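# Shelve the desk carton on its labelled wall-shelf spot

## Task

Take the carton sitting on the desk and set it into the line of cartons on the wall shelf, on the empty shelf label carrying that carton's part number, covering the label completely. It must stand upright, aligned with its neighbours, with its own label turned toward the room. Every other carton must stay where it was, neither moved nor rotated. The robot must not tip over or be left leaning, or the task fails. The result only counts if the carton stays put without the robot holding it at the end.

## Robot and tools

Robot: a Hello Robot Stretch 3 with a single arm. It has a two-wheel base (0.33 m long, 0.34 m wide), a lift that slides up a mast, and a telescoping arm that reaches out to the robot's right side. The gripper cannot move forward by itself; to shift it along the robot's heading, drive the base. Turning in place pivots about the point midway between the drive wheels, 0.05 m behind the front edge. Fully retracted with the wrist folded, the swept turning circle has radius 0.28 m; an unfolded, level wrist extends past it. In this task each finger pad presses with at most about 25 N, so grip a carton firmly but expect slipping if it is heavy.

Frames: the base frame has its origin on the floor between the drive wheels, x forward, y left, z up. hand_pose is reported in it, at the point where closed fingertips meet. The odometry frame is the base frame as it was at the start; heading is positive to the left, range -3.142 to 3.142.

execute_actions takes "actions", a list run in order (empty list = just report state and images). Each action is {"robot": ..., "steps": n, "until": ...}; steps is 1 to 450 control steps at 30 per second; {"steps": n} alone waits. "robot" is one command, a list (queue) of up to 8 commands run one after another, or {"stop": true} which brakes everything and clears the queue. A command may contain:
- "base": exactly one of {"translate_m": d} (a straight drive offset in metres from where the base is when that command begins, forward positive, |d| at most 1) or {"rotate_rad": d} (an in-place turn offset in radians, left/counter-clockwise positive, |d| at most 3.2). No sideways motion.
- "joints": absolute targets, by name; unnamed joints keep their previous targets. lift_m 0 to 1.1 (arm height); arm_m 0 to 0.52 (extension); wrist_yaw_rad -1.345 to 4.42 (0 along the arm, positive swings toward the front, 3.0 folded over the base); wrist_pitch_rad -1.57 to 0.451 (negative tips fingers down); wrist_roll_rad -2.911 to 2.911; gripper_m -0.089 to 0.179 (larger is wider; the true fingertip gap is 0.007 m less when nearly shut, 0.025 m less when wide, zero below 0.007); head_pan_rad -3.953 to 1.73 (positive left, -1.57 looks along the arm); head_tilt_rad -1.53 to 0.419 (negative down).
- "contact_limits": {"arm_m": e}, effort percent 1 to 100 at which the arm halts; smaller is gentler, too small halts at once; valid until arm_m's next command.
- In a queue, {"pause_s": s} waits up to 15 s.
Any out-of-range number or invalid action rejects the whole call, and ongoing motion continues. New commands take effect immediately and discard any older queue; motions continue during your thinking.

"until" ends an action early. {"robot": {"status": "ended"}} waits until nothing reads moving and no queue runs. You can also test fields such as lift_m, arm_m_goal, base_status, queue, queue_left, refusals with pairs like [">", 0.3] or ["!=", "moving"]. {"any": {"status": "ended"}} fires when any one motion ends.

Speed: with lift_m below 0.30, arm_m below 0.03 and wrist_yaw_rad above 2.54 the base goes up to 0.30 m/s and 1.9 rad/s; otherwise 0.10 m/s and 0.63 rad/s.

Gripper: close to a value smaller than the object's width to grasp; open at least 0.02 beyond the touching value to let go. Readings and "done" do not prove a grasp; check the cameras. Squeezing too hard triggers force reduction; send a new value to re-squeeze.

Self-collision: fold or unfold the wrist only with lift_m between 0.32 and 0.95, wrist_pitch_rad -0.4 and roll near 0. After folding, the lift may go down to 0.25. With yaw below -0.4, keep pitch at -0.5 or lower.

zoom_image: {"camera": one of head_camera, nav_camera, wrist_camera, "region": [x0, y0, x1, y1]} in pixels from the top-left, at most 504 by 504; use it to read part numbers on labels. head_camera and nav_camera move with head pan/tilt; wrist_camera rides on the gripper.

finished_scene: {"scene": n} ends the current scene irreversibly; let all motion end first, since leftover motion is braked afterward.

Result lines: base_status with travelled/goal in brackets; joint_goals; joint_status per joint (moving, done, off_target, contact_stop, time_out, stopped, not_commanded, torque_fault); measured_speeds; refusals, queue (idle/running/done/dropped/stopped), queue_left. "refused:" and "dropped:" lines explain a rejected goal (indices start at 0); "replaced:" reports how an overridden motion ended. robot.on_its_own appears when the robot changed a goal itself, a joint went slack or limp, an effort at rest is abnormal, or base_tilt has moved 3 degrees or more from its start (7.5 while driving). lidar_m lists 12 distances, 30-degree sectors starting straight ahead and going counter-clockwise, in a plane 0.17 m high. wrist_depth_mm and head_depth_mm are 7x7 grids of median depth. motor_effort is percent, positive toward higher joint values, with bracketed peak; readings carry sizeable fixed bias.

Contact: lift and arm halt on firm contact (contact_stop) and go slack until commanded again. Base, wrist and head never stop on contact. Wrist servos overworked for seconds shut off for 10 s (torque_fault); wait with steps.

Avoid: pushing into something solid with the gripper above about 0.45 m (tipping risk), a second shove after a contact_stop, driving while holding or pressing on something fixed, snagging furniture (especially reversing). If tilted, reverse the last move in small steps, free the gripper, and lower lift_m to about 0.2 if needed. Don't drop, slam or bump neighbouring cartons; release only once the carton sits stably on the shelf, then back the gripper out gently.

Each tool is called after "Call:" by a JSON object that holds its "method" and its "body".

## Session

Call:
{"method": "execute_actions", "body": {"actions": []}}

Scene clock: 0.00 s.
robot.base_odometry: x=+0.000 y=+0.000 heading=+0.000 (m, m, rad; robot's odometry frame)
robot.turned_by_wheels: +0.000 (rad since the last result)
robot.turned_by_imu: +0.000 (rad since the last result)
robot.base_tilt: forward=-0.7 right=-0.8 (deg)
robot.lidar_m: 1.85 1.94 1.55 1.43 1.83 2.55 2.49 2.57 2.02 1.93 1.99 1.86
robot.head_depth_mm: 1704 2293 2244 2235 2223 1754 2162 / 1703 2279 2255 2227 2240 1726 2181 / 1706 2286 2244 2204 2203 1719 2183 / 1727 2265 2250 2206 2217 1695 2155 / 1739 2288 2263 2232 2223 1671 2188 / 1735 2268 2271 2228 2214 1547 2176 / 1762 2280 2265 2231 2199 1459 2181
robot.base_status: not_commanded
robot.joint_positions: lift_m=+0.491 arm_m=+0.002 wrist_yaw_rad=+2.874 wrist_pitch_rad=-0.432 wrist_roll_rad=+0.002 gripper_m=+0.037 head_pan_rad=-0.010 head_tilt_rad=-0.004
robot.joint_goals: lift_m=+0.491 arm_m=+0.002 wrist_yaw_rad=+2.874 wrist_pitch_rad=-0.432 wrist_roll_rad=+0.002 gripper_m=+0.037 head_pan_rad=-0.010 head_tilt_rad=-0.004
robot.joint_status: lift_m=not_commanded arm_m=not_commanded wrist_yaw_rad=not_commanded wrist_pitch_rad=not_commanded wrist_roll_rad=not_commanded gripper_m=not_commanded head_pan_rad=not_commanded head_tilt_rad=not_commanded
robot.measured_speeds: translate_m=+0.000 rotate_rad=+0.000 lift_m=+0.000 arm_m=+0.000 wrist_yaw_rad=+0.000 wrist_pitch_rad=+0.000 wrist_roll_rad=+0.000 head_pan_rad=+0.000 head_tilt_rad=+0.000
robot: refusals=0 queue=idle queue_left=0
robot.motor_effort: left_wheel=-1 right_wheel=+0 lift_m=+18 arm_m=+0 wrist_yaw_rad=+0 wrist_pitch_rad=+5 wrist_roll_rad=+0 gripper_m=+0 head_pan_rad=+0 head_tilt_rad=+1 (%)
robot.hand_pose: x=+0.0376 y=+0.0679 z=+0.5001 quat_wxyz=(+0.243, +0.705, +0.058, +0.664) (m; robot's base frame)
robot.wrist_depth_mm: - - - - - - - / - - - - - - - / - - - - - - - / - - - - - - - / 819 - 864 834 862 853 840 / 708 - 687 724 711 732 738 / 628 631 628 632 633 636 639
pictures: head_camera (sideways: a quarter turn clockwise sets it upright), nav_camera (sideways: a quarter turn counterclockwise sets it upright), wrist_camera
Images, in order (width x height): head_camera 896x504, nav_camera 672x504, wrist_camera 644x364.

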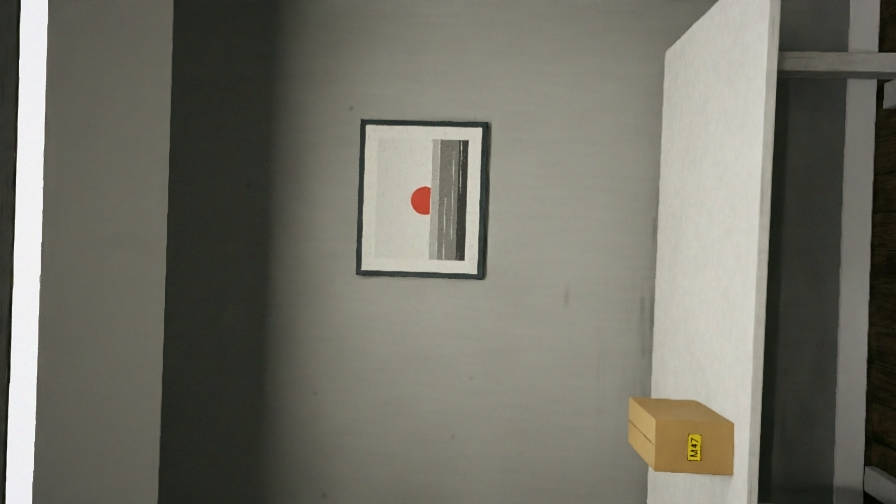

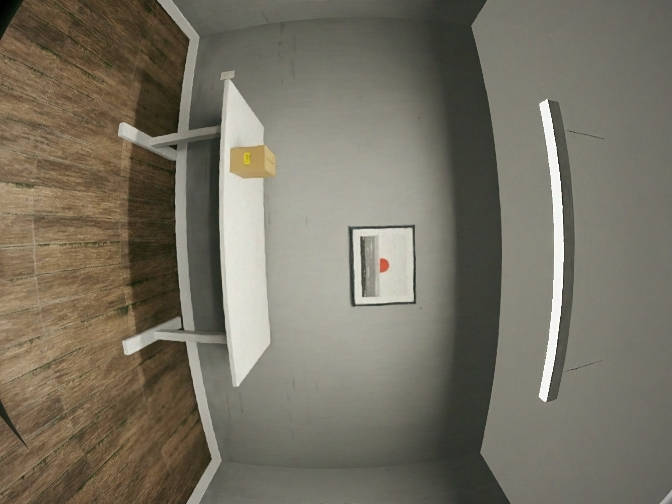

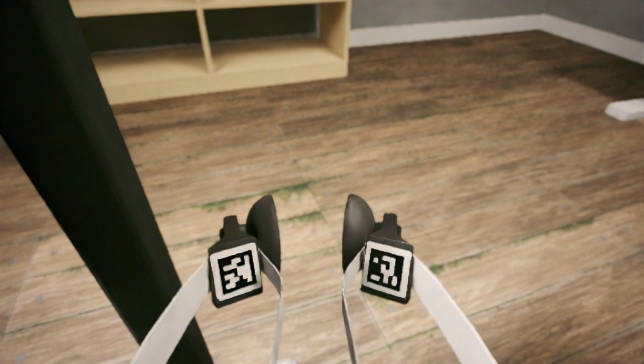

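Call:
{"method": "execute_actions", "body": {"actions": [{"robot":{"joints":{"head_pan_rad":1.57,"head_tilt_rad":-0.3}},"steps":450,"until":{"robot":{"status":"ended"}}}]}}

Call:
{"method": "execute_actions", "body": {"actions": [{"robot":{"joints":{"head_pan_rad":-2.3,"head_tilt_rad":-0.3}},"steps":450,"until":{"robot":{"status":"ended"}}}]}}

Scene clock: 2.20 s.
robot.base_odometry: x=+0.000 y=+0.000 heading=+0.000 (m, m, rad; robot's odometry frame)
robot.turned_by_wheels: +0.000 (rad since the last result)
robot.turned_by_imu: -0.001 (rad since the last result)
robot.base_tilt: forward=-0.8 right=-0.8 (deg)
robot.lidar_m: 1.85 1.94 1.55 1.42 1.83 2.54 2.49 2.57 2.02 1.93 2.00 1.87
robot.head_depth_mm: 1611 1670 1749 1833 1742 1695 1607 / 1591 1669 1752 1848 1847 1779 1589 / 1599 1681 1762 1843 1848 1762 1598 / 1601 1682 1770 1854 1823 1750 1581 / 1602 1682 1753 1852 1808 1754 1575 / 1603 1691 1753 1859 1803 1739 1587 / 1619 1685 1771 1859 1798 1707 1568
robot.base_status: not_commanded
robot.joint_positions: lift_m=+0.491 arm_m=+0.002 wrist_yaw_rad=+2.874 wrist_pitch_rad=-0.432 wrist_roll_rad=+0.002 gripper_m=+0.037 head_pan_rad=+1.563 head_tilt_rad=-0.296
robot.joint_goals: lift_m=+0.491 arm_m=+0.002 wrist_yaw_rad=+2.874 wrist_pitch_rad=-0.432 wrist_roll_rad=+0.002 gripper_m=+0.037 head_pan_rad=+1.570 head_tilt_rad=-0.300
robot.joint_status: lift_m=not_commanded arm_m=not_commanded wrist_yaw_rad=not_commanded wrist_pitch_rad=not_commanded wrist_roll_rad=not_commanded gripper_m=not_commanded head_pan_rad=done head_tilt_rad=done
robot.measured_speeds: translate_m=+0.000 rotate_rad=+0.000 lift_m=+0.000 arm_m=+0.000 wrist_yaw_rad=+0.000 wrist_pitch_rad=+0.000 wrist_roll_rad=+0.000 head_pan_rad=+0.000 head_tilt_rad=+0.000
robot: refusals=0 queue=done queue_left=0
robot.motor_effort: left_wheel=-1(1) right_wheel=+0(0) lift_m=+18(18) arm_m=+0(0) wrist_yaw_rad=+0(0) wrist_pitch_rad=+5(5) wrist_roll_rad=+0(0) gripper_m=+1(1) head_pan_rad=+3(36) head_tilt_rad=-2(19) (%)
robot.hand_pose: x=+0.0376 y=+0.0679 z=+0.5001 quat_wxyz=(+0.243, +0.705, +0.058, +0.664) (m; robot's base frame)
robot.wrist_depth_mm: - - - - - - - / - - - - - - - / - - - - - - - / - - 986 - - - - / 829 - 873 847 852 845 851 / 720 - 698 718 708 716 744 / 636 628 641 633 635 646 644
pictures: head_camera (sideways: a quarter turn clockwise sets it upright), nav_camera (sideways: a quarter turn counterclockwise sets it upright), wrist_camera
camera_calibration (this result's frames):
head_camera: T_world_to_cam=[[0.0181428, -0.236261, -0.97152, 1.28042], [-0.999693, -0.0206829, -0.0136391, 0.0258496], [-0.0168715, 0.971469, -0.236564, 0.263516], [0, 0, 0, 1]] pos_world=[0.00705712, 0.0470514, 1.30665]
nav_camera: T_world_to_cam=[[0.0560646, 0.317405, 0.946631, -1.18503], [0.997887, -0.0489977, -0.0426713, 0.0942173], [0.0328387, 0.947023, -0.319482, 0.374628], [0, 0, 0, 1]] pos_world=[-0.0398823, 0.0259698, 1.24549]
wrist_camera: T_world_to_cam=[[0.960381, -0.278465, 0.0112137, -0.0254816], [-0.163198, -0.594551, -0.787321, 0.464635], [0.225908, 0.754299, -0.616441, 0.414473], [0, 0, 0, 1]] pos_world=[0.00666687, -0.0434829, 0.621601]
Images, in order (width x height): head_camera 896x504, nav_camera 672x504, wrist_camera 644x364.

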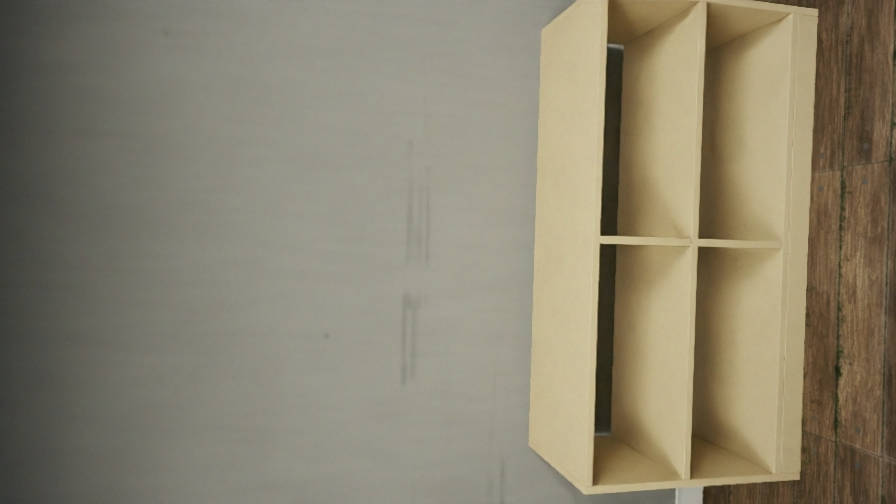

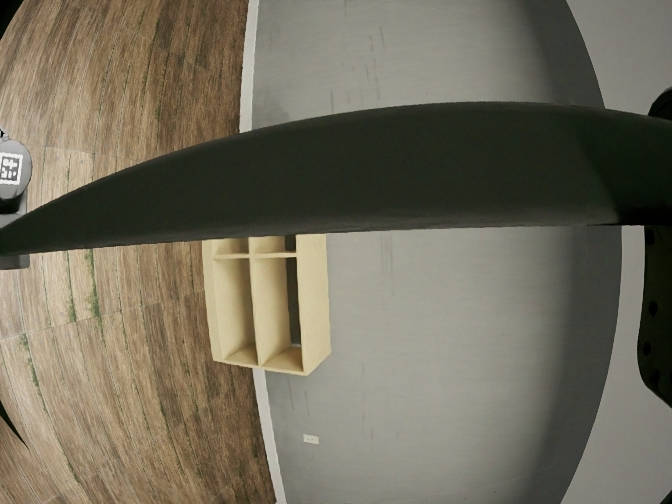

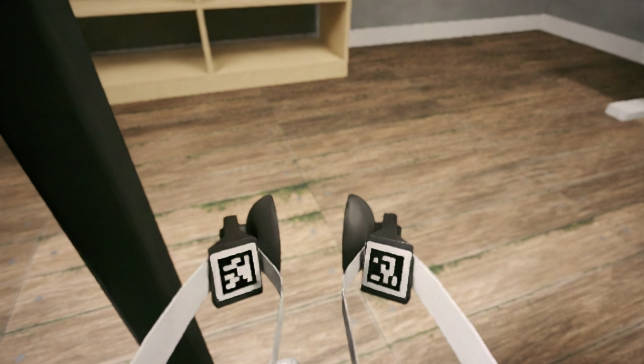

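Scene clock: 4.37 s.
robot.base_odometry: x=+0.000 y=+0.000 heading=+0.000 (m, m, rad; robot's odometry frame)
robot.turned_by_wheels: +0.000 (rad since the last result)
robot.turned_by_imu: -0.001 (rad since the last result)
robot.base_tilt: forward=-0.8 right=-0.8 (deg)
robot.lidar_m: 1.86 1.94 1.55 1.43 1.83 2.54 2.49 2.57 2.02 1.93 2.00 1.86
robot.head_depth_mm: 2537 2600 2696 2780 2797 2077 1603 / 2640 2804 2902 3052 3013 2065 1586 / 2429 2566 2708 2888 2879 2070 1587 / 2234 2318 2456 2570 2644 2064 1585 / 2039 2129 2252 2344 2487 2051 1580 / 1889 1976 2055 2163 2271 2048 1589 / 1775 1834 1913 1990 2082 2059 1573
robot.base_status: not_commanded
robot.joint_positions: lift_m=+0.491 arm_m=+0.002 wrist_yaw_rad=+2.874 wrist_pitch_rad=-0.432 wrist_roll_rad=+0.002 gripper_m=+0.037 head_pan_rad=-2.293 head_tilt_rad=-0.296
robot.joint_goals: lift_m=+0.491 arm_m=+0.002 wrist_yaw_rad=+2.874 wrist_pitch_rad=-0.432 wrist_roll_rad=+0.002 gripper_m=+0.037 head_pan_rad=-2.300 head_tilt_rad=-0.300
robot.joint_status: lift_m=not_commanded arm_m=not_commanded wrist_yaw_rad=not_commanded wrist_pitch_rad=not_commanded wrist_roll_rad=not_commanded gripper_m=not_commanded head_pan_rad=done head_tilt_rad=done
robot.measured_speeds: translate_m=+0.000 rotate_rad=+0.000 lift_m=+0.000 arm_m=+0.000 wrist_yaw_rad=+0.000 wrist_pitch_rad=+0.000 wrist_roll_rad=+0.000 head_pan_rad=+0.000 head_tilt_rad=+0.000
robot: refusals=0 queue=done queue_left=0
robot.motor_effort: left_wheel=-1(1) right_wheel=+1(0) lift_m=+18(18) arm_m=-1(0) wrist_yaw_rad=+0(0) wrist_pitch_rad=+5(6) wrist_roll_rad=+0(0) gripper_m=+1(0) head_pan_rad=-2(35) head_tilt_rad=-1(3) (%)
robot.hand_pose: x=+0.0376 y=+0.0679 z=+0.5001 quat_wxyz=(+0.243, +0.705, +0.058, +0.664) (m; robot's base frame)
robot.wrist_depth_mm: - - - - - - - / - - - - - - - / - - - - - - - / - - - - - - - / 838 - 867 833 867 853 845 / 722 - 691 733 710 731 721 / 630 631 636 649 645 637 633
pictures: head_camera (sideways: a quarter turn clockwise sets it upright), nav_camera (sideways: a quarter turn counterclockwise sets it upright), wrist_camera
camera_calibration (this result's frames):
head_camera: T_world_to_cam=[[0.141151, 0.19062, -0.971463, 1.2796], [0.769103, -0.63898, -0.0136322, 0.0150509], [-0.623344, -0.745231, -0.236799, 0.267521], [0, 0, 0, 1]] pos_world=[-0.0254341, -0.0349351, 1.30663]
nav_camera: T_world_to_cam=[[-0.250366, -0.203351, 0.946554, -1.18306], [-0.722101, 0.690471, -0.0426614, 0.104696], [-0.644893, -0.694188, -0.319711, 0.37906], [0, 0, 0, 1]] pos_world=[0.0238566, -0.0497274, 1.24549]
wrist_camera: T_world_to_cam=[[0.960381, -0.278465, 0.0112136, -0.0254816], [-0.163199, -0.594551, -0.787321, 0.464635], [0.225908, 0.754298, -0.616441, 0.414473], [0, 0, 0, 1]] pos_world=[0.00666691, -0.0434829, 0.621601]
Images, in order (width x height): head_camera 896x504, nav_camera 672x504, wrist_camera 644x364.

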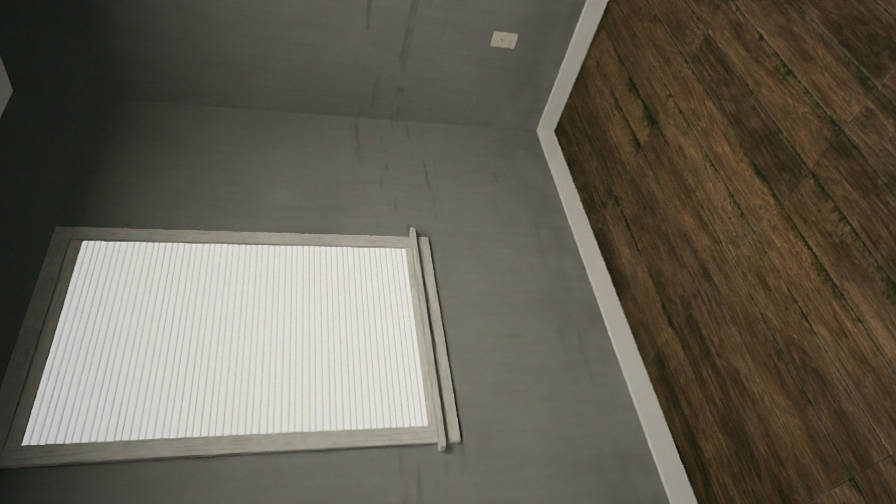

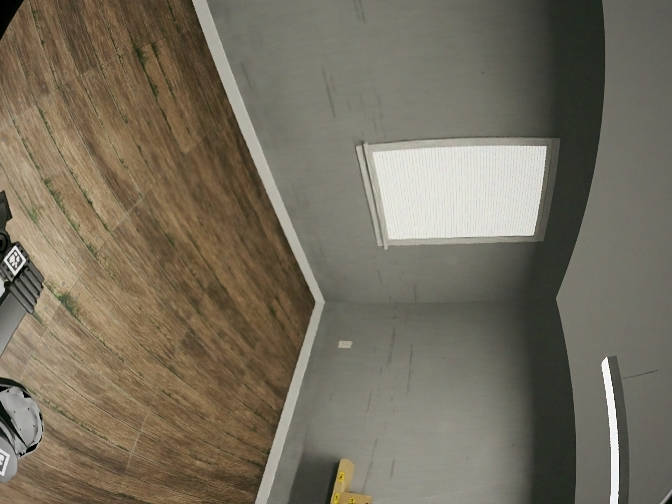

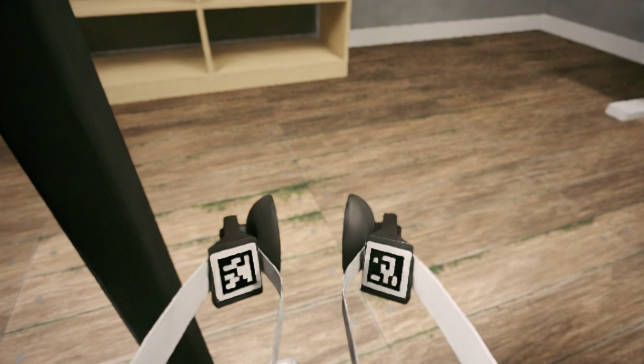

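Call:
{"method": "execute_actions", "body": {"actions": [{"robot":{"joints":{"head_pan_rad":-3.2,"head_tilt_rad":-0.15,"lift_m":0.27}},"steps":450,"until":{"robot":{"status":"ended"}}}]}}

Call:
{"method": "execute_actions", "body": {"actions": [{"robot":[{"base":{"rotate_rad":0.49}},{"base":{"translate_m":1.0}},{"base":{"rotate_rad":1.08},"joints":{"head_pan_rad":-1.57,"head_tilt_rad":-0.7}}],"steps":450,"until":{"robot":{"status":"ended"}}}]}}

Scene clock: 9.07 s.
robot.base_odometry: x=+0.000 y=+0.000 heading=+0.000 (m, m, rad; robot's odometry frame)
robot.turned_by_wheels: +0.000 (rad since the last result)
robot.turned_by_imu: -0.001 (rad since the last result)
robot.base_tilt: forward=-0.7 right=-0.8 (deg)
robot.lidar_m: 1.86 1.94 1.55 1.42 1.83 2.55 2.49 2.57 2.03 1.93 1.99 1.86
robot.head_depth_mm: 2289 2402 2433 2513 2550 2623 1891 / 2295 2383 2452 2501 2557 2595 1871 / 2300 2395 2432 2458 2561 2580 1867 / 2314 2376 2406 2481 2535 2563 1862 / 2317 2351 2408 2435 2519 2563 1848 / 2297 2338 2387 2450 2502 2525 1839 / 2299 2330 2387 2446 2497 2533 1829
robot.base_status: not_commanded
robot.joint_positions: lift_m=+0.270 arm_m=+0.002 wrist_yaw_rad=+2.874 wrist_pitch_rad=-0.434 wrist_roll_rad=+0.002 gripper_m=+0.037 head_pan_rad=-3.193 head_tilt_rad=-0.162
robot.joint_goals: lift_m=+0.270 arm_m=+0.002 wrist_yaw_rad=+2.874 wrist_pitch_rad=-0.434 wrist_roll_rad=+0.002 gripper_m=+0.037 head_pan_rad=-3.200 head_tilt_rad=-0.150
robot.joint_status: lift_m=done arm_m=not_commanded wrist_yaw_rad=not_commanded wrist_pitch_rad=not_commanded wrist_roll_rad=not_commanded gripper_m=not_commanded head_pan_rad=done head_tilt_rad=done
robot.measured_speeds: translate_m=+0.000 rotate_rad=+0.000 lift_m=+0.000 arm_m=+0.000 wrist_yaw_rad=+0.000 wrist_pitch_rad=+0.000 wrist_roll_rad=+0.000 head_pan_rad=+0.000 head_tilt_rad=+0.000
robot: refusals=0 queue=done queue_left=0
robot.motor_effort: left_wheel=-1(1) right_wheel=+0(0) lift_m=+16(19) arm_m=+0(1) wrist_yaw_rad=+0(0) wrist_pitch_rad=+6(5) wrist_roll_rad=+0(1) gripper_m=+1(0) head_pan_rad=-2(32) head_tilt_rad=+4(14) (%)
robot.hand_pose: x=+0.0376 y=+0.0677 z=+0.2793 quat_wxyz=(+0.243, +0.705, +0.059, +0.663) (m; robot's base frame)
robot.wrist_depth_mm: - - - - - - - / - - - - - - - / - 790 798 785 796 802 820 / - 639 642 640 648 650 657 / 534 - 557 543 551 546 543 / 472 - - 464 455 468 469 / - - - 409 409 413 413
pictures: head_camera (sideways: a quarter turn clockwise sets it upright), nav_camera (sideways: a quarter turn counterclockwise sets it upright), wrist_camera
camera_calibration (this result's frames):
head_camera: T_world_to_cam=[[0.104845, 0.0146863, -0.99438, 1.30983], [-0.0246257, -0.999546, -0.017359, 0.0247473], [-0.994184, 0.0263073, -0.104436, 0.0974902], [0, 0, 0, 1]] pos_world=[-0.0397957, 0.00293492, 1.31308]
nav_camera: T_world_to_cam=[[-0.185298, 0.063092, 0.980655, -1.22802], [0.0860102, 0.995148, -0.0477725, 0.106429], [-0.978911, 0.0754942, -0.189825, 0.212046], [0, 0, 0, 1]] pos_world=[-0.0291295, -0.0444425, 1.2496]
wrist_camera: T_world_to_cam=[[0.960384, -0.278455, 0.0112285, -0.0230129], [-0.163413, -0.59533, -0.786689, 0.290605], [0.225742, 0.753688, -0.617248, 0.278747], [0, 0, 0, 1]] pos_world=[0.00666486, -0.0434907, 0.40093]
Images, in order (width x height): head_camera 896x504, nav_camera 672x504, wrist_camera 644x364.

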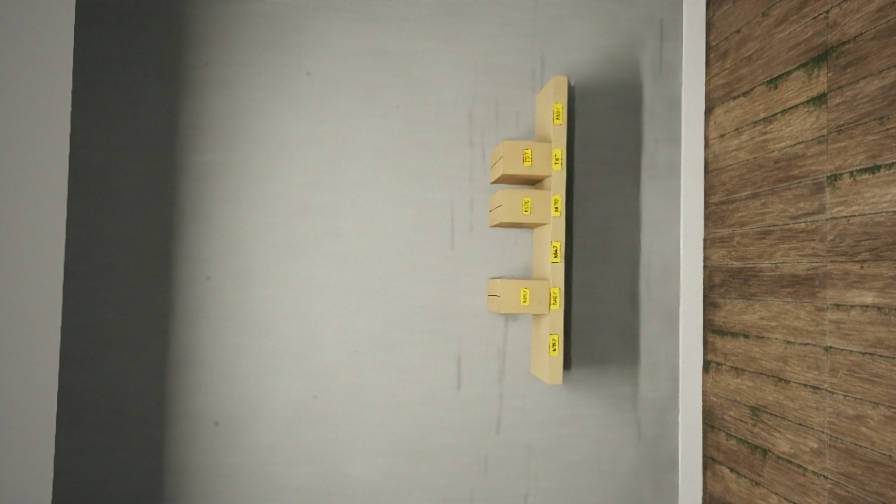

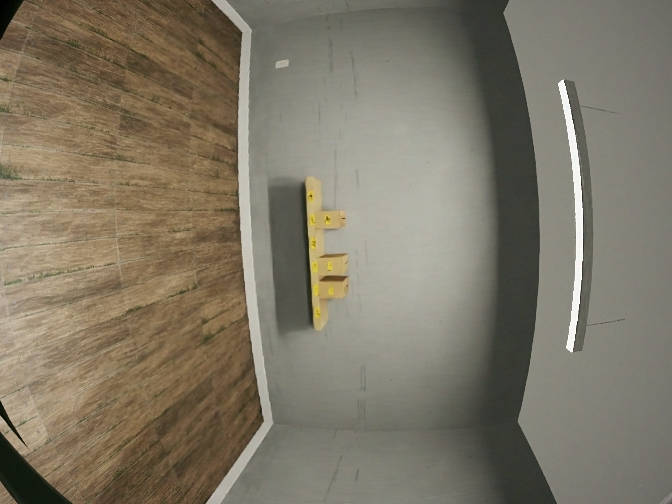

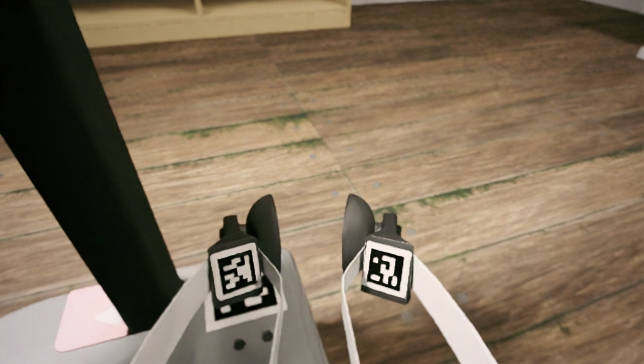

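Scene clock: 17.60 s.
robot.base_odometry: x=+0.882 y=+0.471 heading=+1.570 (m, m, rad; robot's odometry frame)
robot.turned_by_wheels: +1.570 (rad since the last result)
robot.turned_by_imu: +1.565 (rad since the last result)
robot.base_tilt: forward=-0.7 right=-0.8 (deg)
robot.lidar_m: 1.08 1.00 1.75 3.39 3.49 2.50 2.36 1.31 1.32 1.38 0.95 1.45
robot.head_depth_mm: 1150 1277 1310 961 830 1407 1200 / 1149 1278 1310 961 830 1418 1199 / 1150 1282 1316 858 827 1401 1200 / 1154 1286 898 744 814 1399 1200 / 1154 1284 1308 955 827 1399 1191 / 1158 1290 1304 952 825 1389 1192 / 1159 1292 1436 953 1557 1398 1197
robot.base_status: done (rotate_rad +1.0799 of +1.0800)
robot.joint_positions: lift_m=+0.270 arm_m=+0.002 wrist_yaw_rad=+2.874 wrist_pitch_rad=-0.434 wrist_roll_rad=+0.002 gripper_m=+0.037 head_pan_rad=-1.577 head_tilt_rad=-0.692
robot.joint_goals: lift_m=+0.270 arm_m=+0.002 wrist_yaw_rad=+2.874 wrist_pitch_rad=-0.434 wrist_roll_rad=+0.002 gripper_m=+0.037 head_pan_rad=-1.570 head_tilt_rad=-0.700
robot.joint_status: lift_m=done arm_m=not_commanded wrist_yaw_rad=not_commanded wrist_pitch_rad=not_commanded wrist_roll_rad=not_commanded gripper_m=not_commanded head_pan_rad=done head_tilt_rad=done
robot.measured_speeds: translate_m=+0.000 rotate_rad=+0.000 lift_m=+0.000 arm_m=+0.000 wrist_yaw_rad=+0.000 wrist_pitch_rad=+0.000 wrist_roll_rad=+0.000 head_pan_rad=+0.000 head_tilt_rad=+0.000
robot: refusals=0 queue=done queue_left=0
robot.motor_effort: left_wheel=-2(6) right_wheel=+3(12) lift_m=+16(16) arm_m=-1(0) wrist_yaw_rad=+0(0) wrist_pitch_rad=+6(6) wrist_roll_rad=+0(0) gripper_m=+1(1) head_pan_rad=+3(34) head_tilt_rad=-3(26) (%)
robot.hand_pose: x=+0.0375 y=+0.0677 z=+0.2793 quat_wxyz=(+0.243, +0.705, +0.059, +0.663) (m; robot's base frame)
robot.wrist_depth_mm: - - - - - - - / - - - - - - 934 / - 787 785 780 794 809 821 / - 640 650 642 644 652 651 / 528 - 553 546 553 545 544 / 468 - - 464 459 470 471 / - - - 409 410 413 413
pictures: head_camera (sideways: a quarter turn clockwise sets it upright), nav_camera (sideways: a quarter turn counterclockwise sets it upright), wrist_camera
camera_calibration (this result's frames):
head_camera: T_world_to_cam=[[-0.0163768, 0.592353, -0.805512, 1.06405], [0.999672, 0.0255675, -0.0015226, -0.00212486], [0.019693, -0.805273, -0.592577, 0.726566], [0, 0, 0, 1]] pos_world=[0.00524157, -0.0451517, 1.28764]
nav_camera: T_world_to_cam=[[-0.0575822, -0.657731, 0.751049, -0.929267], [-0.997894, 0.0604326, -0.0235837, 0.0815245], [-0.0298761, -0.750825, -0.659825, 0.817845], [0, 0, 0, 1]] pos_world=[0.0522775, -0.00207619, 1.23948]
wrist_camera: T_world_to_cam=[[0.960384, -0.278453, 0.011231, -0.023017], [-0.163449, -0.595462, -0.786581, 0.290527], [0.225713, 0.753584, -0.617385, 0.278792], [0, 0, 0, 1]] pos_world=[0.00666451, -0.0435045, 0.400904]
Images, in order (width x height): head_camera 896x504, nav_camera 672x504, wrist_camera 644x364.

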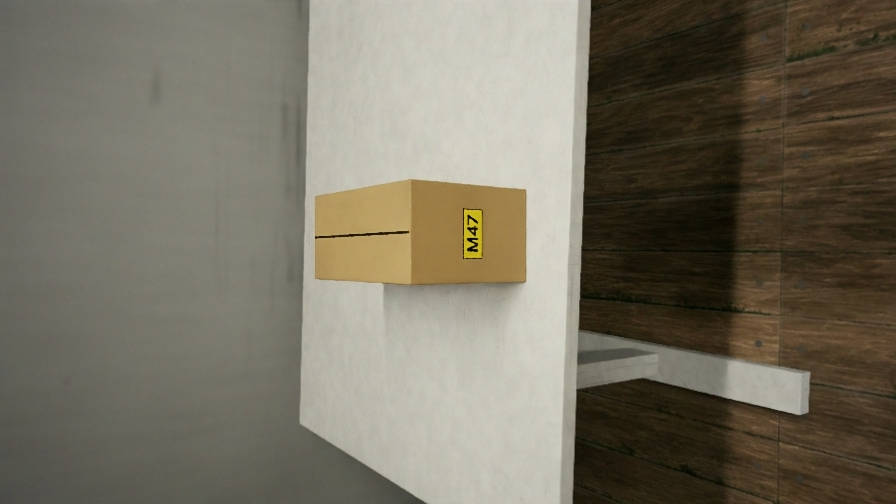

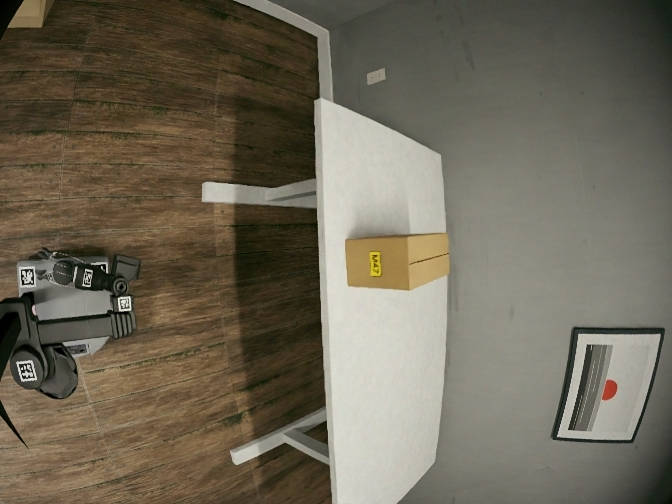

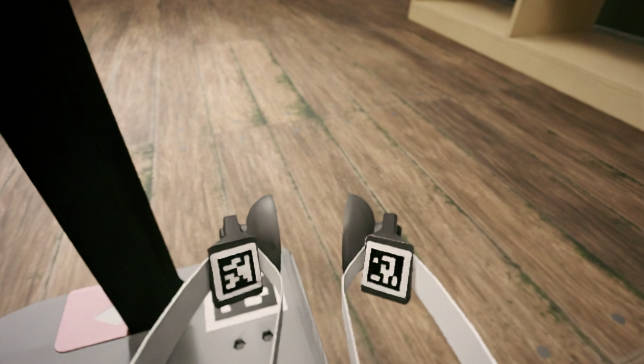

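Call:
{"method": "execute_actions", "body": {"actions": [{"robot":[{"joints":{"lift_m":0.6,"wrist_pitch_rad":-0.4}},{"joints":{"lift_m":0.8,"wrist_yaw_rad":0,"gripper_m":0.179}},{"joints":{"wrist_pitch_rad":0}}],"steps":450,"until":{"robot":{"status":"ended"}}}]}}

Scene clock: 27.57 s.
robot.base_odometry: x=+0.882 y=+0.471 heading=+1.570 (m, m, rad; robot's odometry frame)
robot.turned_by_wheels: +0.000 (rad since the last result)
robot.turned_by_imu: -0.002 (rad since the last result)
robot.base_tilt: forward=-0.7 right=-0.8 (deg)
robot.lidar_m: 1.08 1.00 1.75 3.40 3.49 2.49 2.36 1.31 1.32 1.38 0.95 1.45
robot.head_depth_mm: 1147 1283 1315 962 831 1408 1277 / 1149 1281 1303 961 816 1403 - / 1152 1281 1313 857 829 - - / 1154 1281 897 744 813 1440 1183 / 1163 1283 1294 952 827 1407 1189 / 1153 1285 1302 951 826 1398 1187 / 1158 1284 1433 957 1556 1404 1196
robot.base_status: done (rotate_rad +1.0799 of +1.0800)
robot.joint_positions: lift_m=+0.800 arm_m=+0.002 wrist_yaw_rad=+0.002 wrist_pitch_rad=-0.022 wrist_roll_rad=+0.002 gripper_m=+0.179 head_pan_rad=-1.577 head_tilt_rad=-0.692
robot.joint_goals: lift_m=+0.800 arm_m=+0.002 wrist_yaw_rad=+0.000 wrist_pitch_rad=+0.000 wrist_roll_rad=+0.002 gripper_m=+0.179 head_pan_rad=-1.570 head_tilt_rad=-0.700
robot.joint_status: lift_m=done arm_m=not_commanded wrist_yaw_rad=done wrist_pitch_rad=done wrist_roll_rad=not_commanded gripper_m=done head_pan_rad=done head_tilt_rad=done
robot.measured_speeds: translate_m=+0.000 rotate_rad=+0.000 lift_m=+0.000 arm_m=+0.000 wrist_yaw_rad=+0.000 wrist_pitch_rad=+0.000 wrist_roll_rad=+0.000 head_pan_rad=+0.000 head_tilt_rad=+0.000
robot: refusals=0 queue=done queue_left=0
robot.motor_effort: left_wheel=-2(2) right_wheel=+3(3) lift_m=+20(22) arm_m=+0(1) wrist_yaw_rad=-2(4) wrist_pitch_rad=+8(9) wrist_roll_rad=+0(0) gripper_m=+0(100) head_pan_rad=+2(3) head_tilt_rad=-4(4) (%)
robot.hand_pose: x=-0.0209 y=-0.4024 z=+0.9090 quat_wxyz=(+0.706, +0.009, -0.708, -0.007) (m; robot's base frame)
robot.wrist_depth_mm: - - - - - - - / - - - - - - - / - - - - - - - / - - 804 413 992 979 967 / - 624 549 434 625 647 619 / - 454 435 441 457 446 477 / 373 379 393 394 395 395 -
pictures: head_camera (sideways: a quarter turn clockwise sets it upright), nav_camera (sideways: a quarter turn counterclockwise sets it upright), wrist_camera
camera_calibration (this result's frames):
head_camera: T_world_to_cam=[[-0.0163767, 0.592353, -0.805512, 1.06405], [0.999672, 0.0255673, -0.0015226, -0.00212486], [0.0196928, -0.805273, -0.592577, 0.726566], [0, 0, 0, 1]] pos_world=[0.00524156, -0.0451517, 1.28764]
nav_camera: T_world_to_cam=[[-0.0575824, -0.657731, 0.751049, -0.929267], [-0.997894, 0.0604329, -0.0235837, 0.0815245], [-0.0298763, -0.750825, -0.659825, 0.817845], [0, 0, 0, 1]] pos_world=[0.0522775, -0.0020762, 1.23948]
wrist_camera: T_world_to_cam=[[-0.999873, 0.0153058, 0.00447936, -0.0214377], [-0.000499484, 0.250684, -0.968069, 1.00522], [-0.0159399, -0.967948, -0.250644, 0.00380272], [0, 0, 0, 1]] pos_world=[-0.0208723, -0.247983, 0.974168]
Images, in order (width x height): head_camera 896x504, nav_camera 672x504, wrist_camera 644x364.

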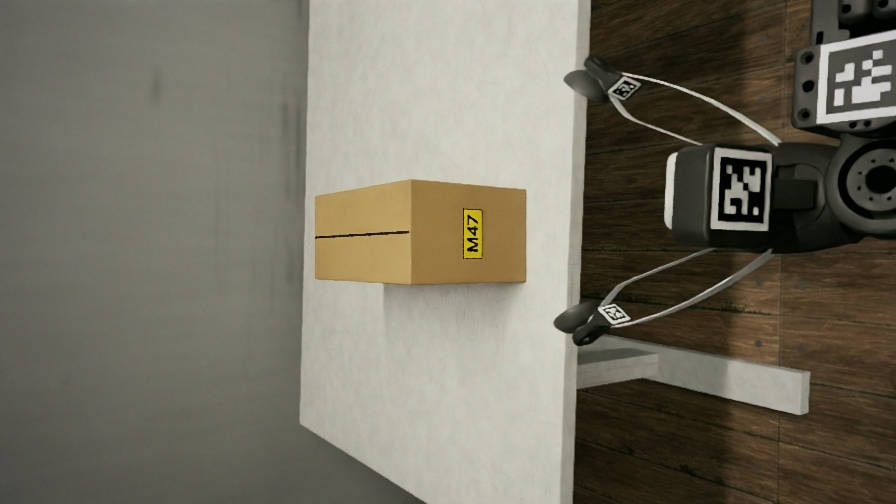

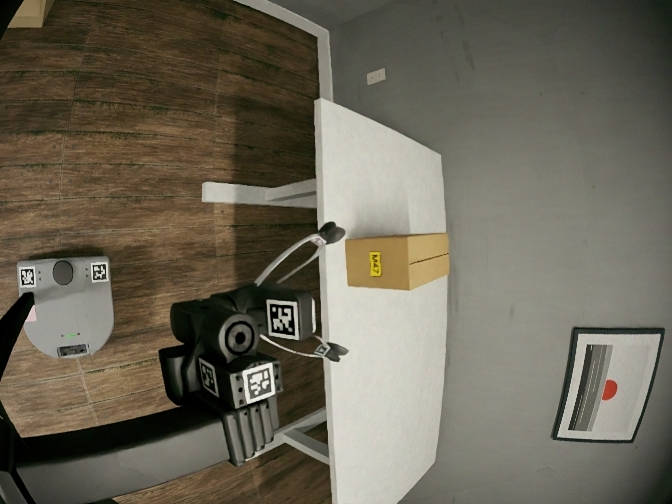

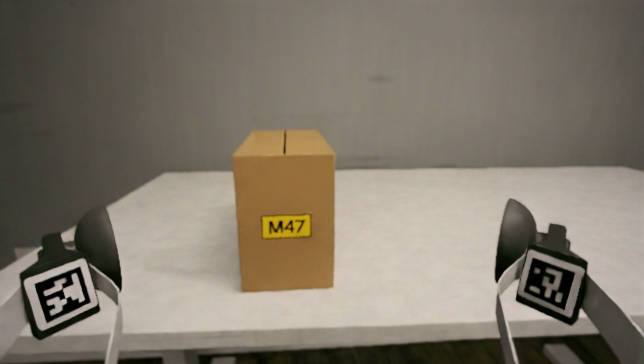

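Call:
{"method": "execute_actions", "body": {"actions": [{"robot":{"base":{"translate_m":0.03},"joints":{"lift_m":0.70,"arm_m":0.2,"wrist_pitch_rad":0.03}},"steps":450,"until":{"robot":{"status":"ended"}}}]}}

Scene clock: 31.20 s.
robot.base_odometry: x=+0.882 y=+0.501 heading=+1.570 (m, m, rad; robot's odometry frame)
robot.turned_by_wheels: +0.000 (rad since the last result)
robot.turned_by_imu: -0.001 (rad since the last result)
robot.base_tilt: forward=-0.8 right=-0.8 (deg)
robot.lidar_m: 1.08 0.97 1.75 3.38 3.49 2.53 2.39 1.33 1.37 0.94 0.94 1.42
robot.head_depth_mm: 1151 1278 1312 962 829 1429 - / 1148 1281 1319 960 792 - 1184 / 1150 1281 1248 757 803 - 1196 / 1155 1285 1247 774 811 1407 1198 / 1159 1286 1307 958 829 1401 1196 / 1157 1289 1306 950 828 1407 1196 / 1155 1288 1458 955 1567 1401 1196
robot.base_status: done (translate_m +0.0300 of +0.0300)
robot.joint_positions: lift_m=+0.700 arm_m=+0.200 wrist_yaw_rad=+0.001 wrist_pitch_rad=+0.010 wrist_roll_rad=+0.002 gripper_m=+0.179 head_pan_rad=-1.577 head_tilt_rad=-0.692
robot.joint_goals: lift_m=+0.700 arm_m=+0.200 wrist_yaw_rad=+0.000 wrist_pitch_rad=+0.030 wrist_roll_rad=+0.002 gripper_m=+0.179 head_pan_rad=-1.570 head_tilt_rad=-0.700
robot.joint_status: lift_m=done arm_m=done wrist_yaw_rad=done wrist_pitch_rad=done wrist_roll_rad=not_commanded gripper_m=done head_pan_rad=done head_tilt_rad=done
robot.measured_speeds: translate_m=+0.000 rotate_rad=+0.000 lift_m=+0.000 arm_m=+0.000 wrist_yaw_rad=+0.000 wrist_pitch_rad=+0.000 wrist_roll_rad=+0.000 head_pan_rad=+0.000 head_tilt_rad=+0.000
robot: refusals=0 queue=done queue_left=0
robot.motor_effort: left_wheel=-2(4) right_wheel=+2(8) lift_m=+17(20) arm_m=+2(2) wrist_yaw_rad=-1(3) wrist_pitch_rad=+7(9) wrist_roll_rad=+0(0) gripper_m=+1(1) head_pan_rad=+3(3) head_tilt_rad=-4(4) (%)
robot.hand_pose: x=-0.0212 y=-0.6012 z=+0.8173 quat_wxyz=(+0.706, -0.003, -0.708, +0.004) (m; robot's base frame)
robot.wrist_depth_mm: 822 834 852 891 900 897 945 / 852 878 187 192 197 947 958 / 891 908 195 197 957 987 993 / 911 682 201 205 530 664 671 / 451 416 208 213 355 428 405 / - 295 217 220 264 286 307 / 220 231 220 225 229 228 219
pictures: head_camera (sideways: a quarter turn clockwise sets it upright), nav_camera (sideways: a quarter turn counterclockwise sets it upright), wrist_camera
camera_calibration (this result's frames):
head_camera: T_world_to_cam=[[-0.0163775, 0.592353, -0.805512, 1.06405], [0.999672, 0.0255687, -0.0015226, -0.00212487], [0.019694, -0.805273, -0.592577, 0.726566], [0, 0, 0, 1]] pos_world=[0.00524162, -0.0451517, 1.28764]
nav_camera: T_world_to_cam=[[-0.0575815, -0.657731, 0.751049, -0.929267], [-0.997894, 0.0604314, -0.0235837, 0.0815245], [-0.0298752, -0.750825, -0.659825, 0.817845], [0, 0, 0, 1]] pos_world=[0.0522775, -0.00207613, 1.23948]
wrist_camera: T_world_to_cam=[[-0.999853, 0.0166657, 0.00392532, -0.0170273], [-0.000158681, 0.22023, -0.975448, 0.953993], [-0.017121, -0.975306, -0.220195, -0.240903], [0, 0, 0, 1]] pos_world=[-0.0209979, -0.444768, 0.877592]
Images, in order (width x height): head_camera 896x504, nav_camera 672x504, wrist_camera 644x364.

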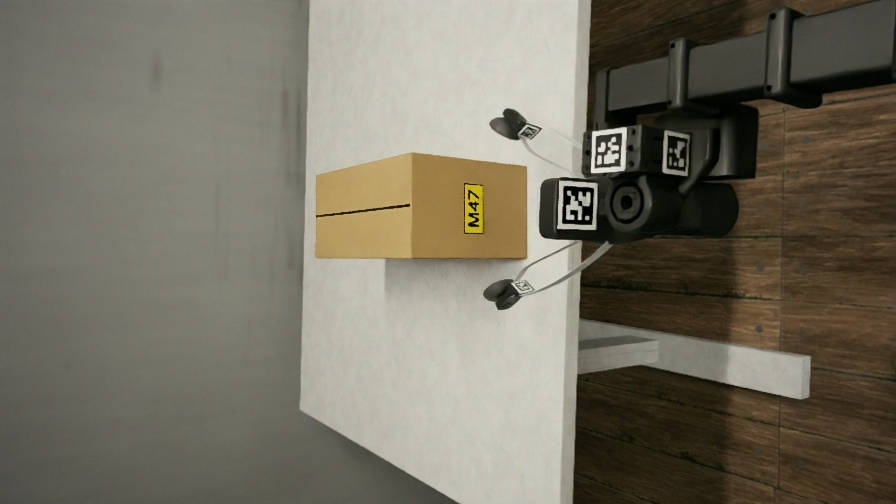

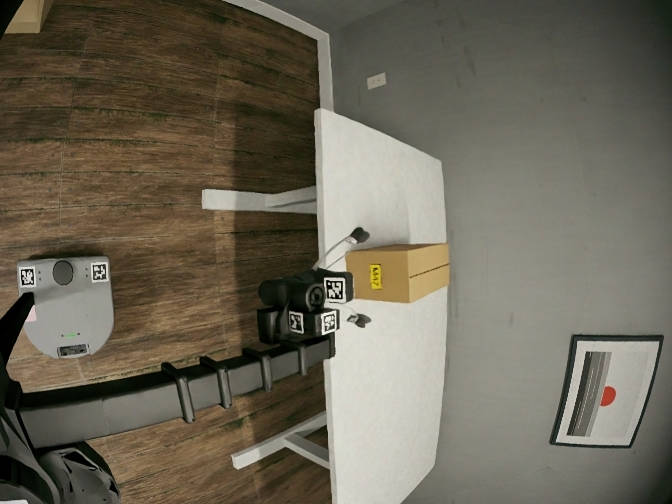

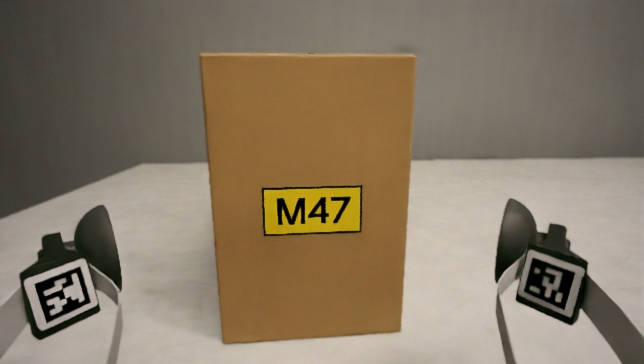

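Call:
{"method": "execute_actions", "body": {"actions": [{"robot":[{"joints":{"arm_m":0.325}},{"joints":{"gripper_m":0.0}},{"pause_s":0.5},{"joints":{"lift_m":0.73}}],"steps":450,"until":{"robot":{"status":"ended"}}}]}}

Scene clock: 39.20 s.
robot.base_odometry: x=+0.882 y=+0.501 heading=+1.570 (m, m, rad; robot's odometry frame)
robot.turned_by_wheels: +0.000 (rad since the last result)
robot.turned_by_imu: -0.002 (rad since the last result)
robot.base_tilt: forward=-0.8 right=-0.8 (deg)
robot.lidar_m: 1.08 0.97 1.74 3.38 3.50 2.53 2.39 1.32 1.36 0.94 0.94 1.42
robot.head_depth_mm: 1147 1278 1317 957 831 1448 - / 1146 1280 1313 998 - 1388 1196 / 1145 1274 1193 764 1605 1403 1197 / 1151 1278 1188 856 828 1401 1194 / 1148 1280 1305 955 825 1401 1196 / 1157 1291 1301 950 827 1405 1200 / 1158 1283 1460 951 1560 1407 1194
robot.base_status: done (translate_m +0.0300 of +0.0300)
robot.joint_positions: lift_m=+0.730 arm_m=+0.325 wrist_yaw_rad=+0.000 wrist_pitch_rad=+0.004 wrist_roll_rad=+0.002 gripper_m=+0.094 head_pan_rad=-1.577 head_tilt_rad=-0.692
robot.joint_goals: lift_m=+0.730 arm_m=+0.325 wrist_yaw_rad=+0.000 wrist_pitch_rad=+0.030 wrist_roll_rad=+0.002 gripper_m=+0.000 head_pan_rad=-1.570 head_tilt_rad=-0.700
robot.joint_status: lift_m=done arm_m=done wrist_yaw_rad=done wrist_pitch_rad=done wrist_roll_rad=not_commanded gripper_m=off_target head_pan_rad=done head_tilt_rad=done
robot.measured_speeds: translate_m=+0.000 rotate_rad=+0.000 lift_m=+0.000 arm_m=+0.000 wrist_yaw_rad=+0.000 wrist_pitch_rad=+0.000 wrist_roll_rad=+0.000 head_pan_rad=+0.000 head_tilt_rad=+0.000
robot: refusals=0 queue=done queue_left=0
robot.motor_effort: left_wheel=-2(2) right_wheel=+3(3) lift_m=+21(22) arm_m=+2(3) wrist_yaw_rad=+0(1) wrist_pitch_rad=+9(10) wrist_roll_rad=+0(0) gripper_m=-100(98) head_pan_rad=+3(3) head_tilt_rad=-3(3) (%)
robot.hand_pose: x=-0.0214 y=-0.7261 z=+0.8455 quat_wxyz=(+0.707, -0.001, -0.708, +0.001) (m; robot's base frame)
robot.wrist_depth_mm: 710 728 110 116 123 785 797 / 737 739 109 115 121 808 836 / 773 768 111 117 124 835 867 / 792 696 113 119 126 690 782 / 482 112 115 121 129 287 479 / 369 113 117 123 131 - 344 / 258 259 119 126 134 258 269
pictures: head_camera (sideways: a quarter turn clockwise sets it upright), nav_camera (sideways: a quarter turn counterclockwise sets it upright), wrist_camera
camera_calibration (this result's frames):
head_camera: T_world_to_cam=[[-0.0163775, 0.592353, -0.805512, 1.06404], [0.999672, 0.0255686, -0.00152259, -0.00212487], [0.0196939, -0.805273, -0.592577, 0.726566], [0, 0, 0, 1]] pos_world=[0.00524162, -0.0451517, 1.28764]
nav_camera: T_world_to_cam=[[-0.0575815, -0.657731, 0.751049, -0.929267], [-0.997894, 0.0604316, -0.0235837, 0.0815244], [-0.0298753, -0.750825, -0.659826, 0.817845], [0, 0, 0, 1]] pos_world=[0.0522775, -0.00207612, 1.23948]
wrist_camera: T_world_to_cam=[[-0.999841, 0.017399, 0.00401886, -0.0147971], [0.000011125, 0.225663, -0.974205, 1.01197], [-0.0178571, -0.97405, -0.225628, -0.350996], [0, 0, 0, 1]] pos_world=[-0.0210737, -0.569995, 0.906731]
Images, in order (width x height): head_camera 896x504, nav_camera 672x504, wrist_camera 644x364.

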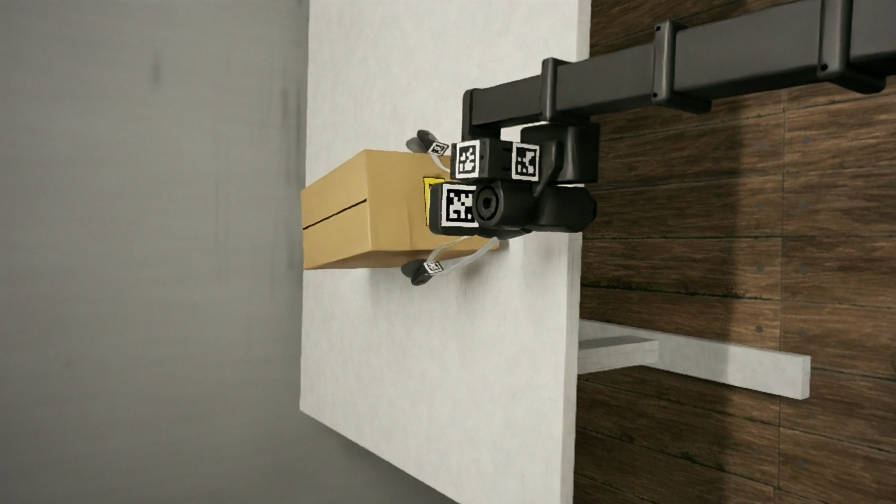

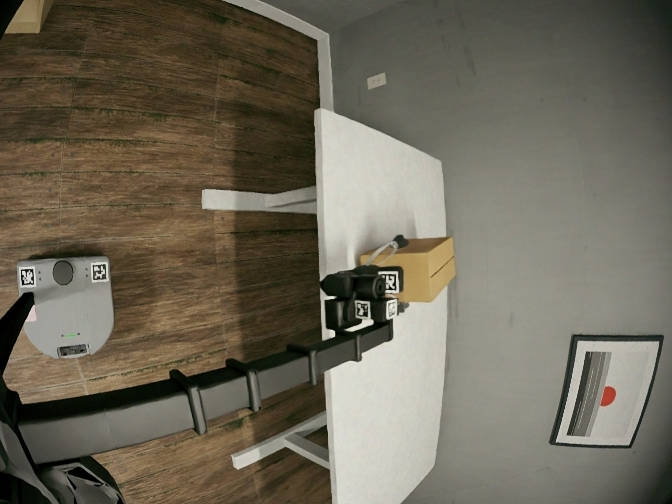

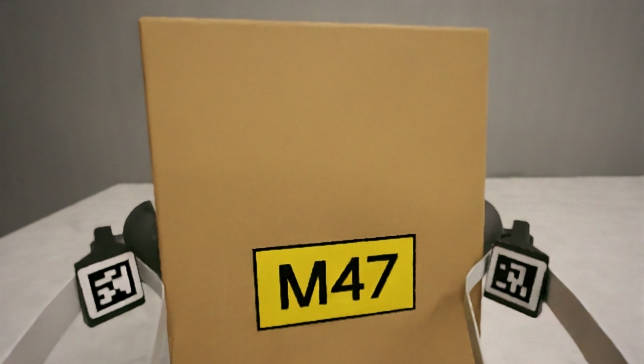

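Call:
{"method": "execute_actions", "body": {"actions": [{"robot":[{"joints":{"lift_m":0.70}},{"joints":{"gripper_m":0.179}},{"joints":{"arm_m":0.15}},{"joints":{"lift_m":1.09}},{"joints":{"wrist_pitch_rad":-1.4,"arm_m":0.4,"head_tilt_rad":-0.5}}],"steps":450,"until":{"robot":{"status":"ended"}}},{"steps":450,"until":{"robot":{"status":"ended"}}}]}}

Scene clock: 55.23 s.
robot.base_odometry: x=+0.882 y=+0.501 heading=+1.570 (m, m, rad; robot's odometry frame)
robot.turned_by_wheels: +0.000 (rad since the last result)
robot.turned_by_imu: -0.004 (rad since the last result)
robot.base_tilt: forward=-0.7 right=-0.8 (deg)
robot.lidar_m: 1.08 0.97 1.74 3.39 3.49 2.52 2.39 1.33 1.36 0.94 0.94 1.42
robot.head_depth_mm: 1137 1262 1344 1330 940 777 1335 / 1145 - 1366 1326 938 778 1334 / 1147 - - 1051 799 799 1323 / 1151 1247 1349 966 806 801 1330 / 1154 1244 1359 1387 931 797 1322 / 1156 1245 1358 1304 925 796 1302 / 1152 1250 1353 1470 927 793 1322
robot.base_status: done (translate_m +0.0300 of +0.0300)
robot.joint_positions: lift_m=+1.090 arm_m=+0.400 wrist_yaw_rad=+0.000 wrist_pitch_rad=-1.398 wrist_roll_rad=+0.002 gripper_m=+0.179 head_pan_rad=-1.577 head_tilt_rad=-0.507
robot.joint_goals: lift_m=+1.090 arm_m=+0.400 wrist_yaw_rad=+0.000 wrist_pitch_rad=-1.400 wrist_roll_rad=+0.002 gripper_m=+0.179 head_pan_rad=-1.570 head_tilt_rad=-0.500
robot.joint_status: lift_m=done arm_m=done wrist_yaw_rad=done wrist_pitch_rad=done wrist_roll_rad=not_commanded gripper_m=done head_pan_rad=done head_tilt_rad=done
robot.measured_speeds: translate_m=+0.000 rotate_rad=+0.000 lift_m=+0.000 arm_m=+0.000 wrist_yaw_rad=+0.000 wrist_pitch_rad=+0.000 wrist_roll_rad=+0.000 head_pan_rad=+0.000 head_tilt_rad=+0.000
robot: refusals=0 queue=done queue_left=0
robot.motor_effort: left_wheel=-2(2) right_wheel=+3(3) lift_m=+20(21) arm_m=+2(2) wrist_yaw_rad=+1(1) wrist_pitch_rad=-1(11) wrist_roll_rad=+0(0) gripper_m=+2(98) head_pan_rad=+3(3) head_tilt_rad=+3(14) (%)
robot.hand_pose: x=-0.0216 y=-0.5650 z=+0.9720 quat_wxyz=(+0.541, +0.454, -0.542, -0.456) (m; robot's base frame)
robot.wrist_depth_mm: 390 396 240 229 409 412 413 / 397 402 403 365 415 419 422 / 399 404 408 414 418 422 431 / 403 412 414 - - - - / - - - - - - - / - - - - - - - / - - - - - - -
pictures: head_camera (sideways: a quarter turn clockwise sets it upright), nav_camera (sideways: a quarter turn counterclockwise sets it upright), wrist_camera
camera_calibration (this result's frames):
head_camera: T_world_to_cam=[[-0.0173823, 0.434657, -0.900428, 1.18783], [0.999665, 0.0248201, -0.00731682, 0.00541967], [0.0191684, -0.900254, -0.434943, 0.52147], [0, 0, 0, 1]] pos_world=[0.00523356, -0.0469758, 1.2964]
nav_camera: T_world_to_cam=[[-0.0566264, -0.508908, 0.858956, -1.06995], [-0.99793, 0.0551204, -0.0331309, 0.0939608], [-0.0304855, -0.859054, -0.510976, 0.624204], [0, 0, 0, 1]] pos_world=[0.052208, -0.0134604, 1.24111]
wrist_camera: T_world_to_cam=[[-0.999823, 0.000116578, 0.0187986, -0.042511], [0.00122998, 0.998244, 0.0592276, 0.53082], [-0.0187586, 0.0592402, -0.998067, 1.16904], [0, 0, 0, 1]] pos_world=[-0.0212268, -0.599137, 1.13614]
Images, in order (width x height): head_camera 896x504, nav_camera 672x504, wrist_camera 644x364.

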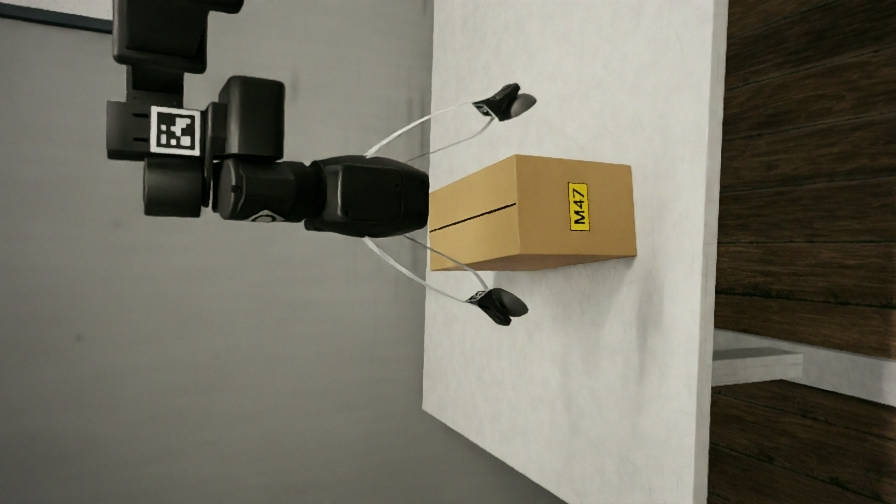

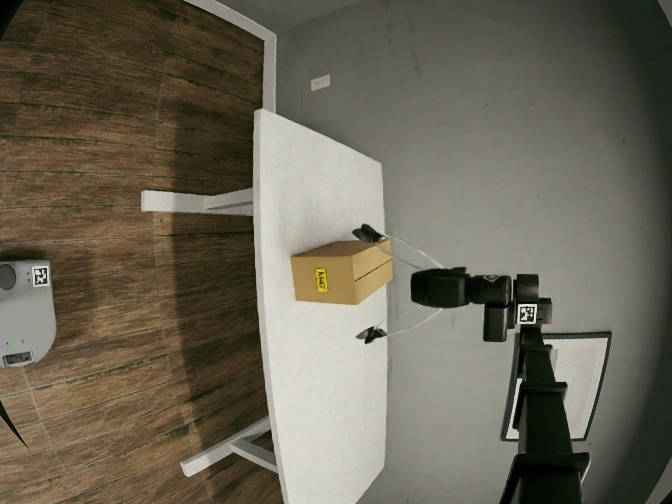

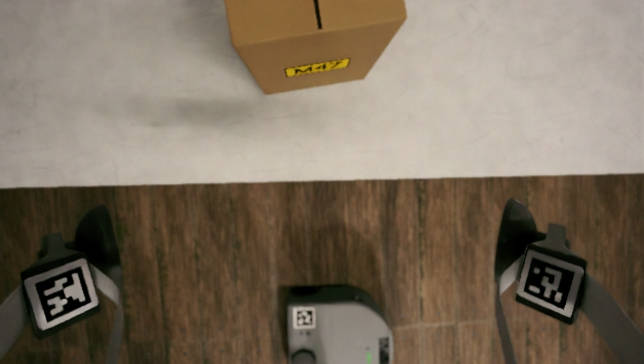

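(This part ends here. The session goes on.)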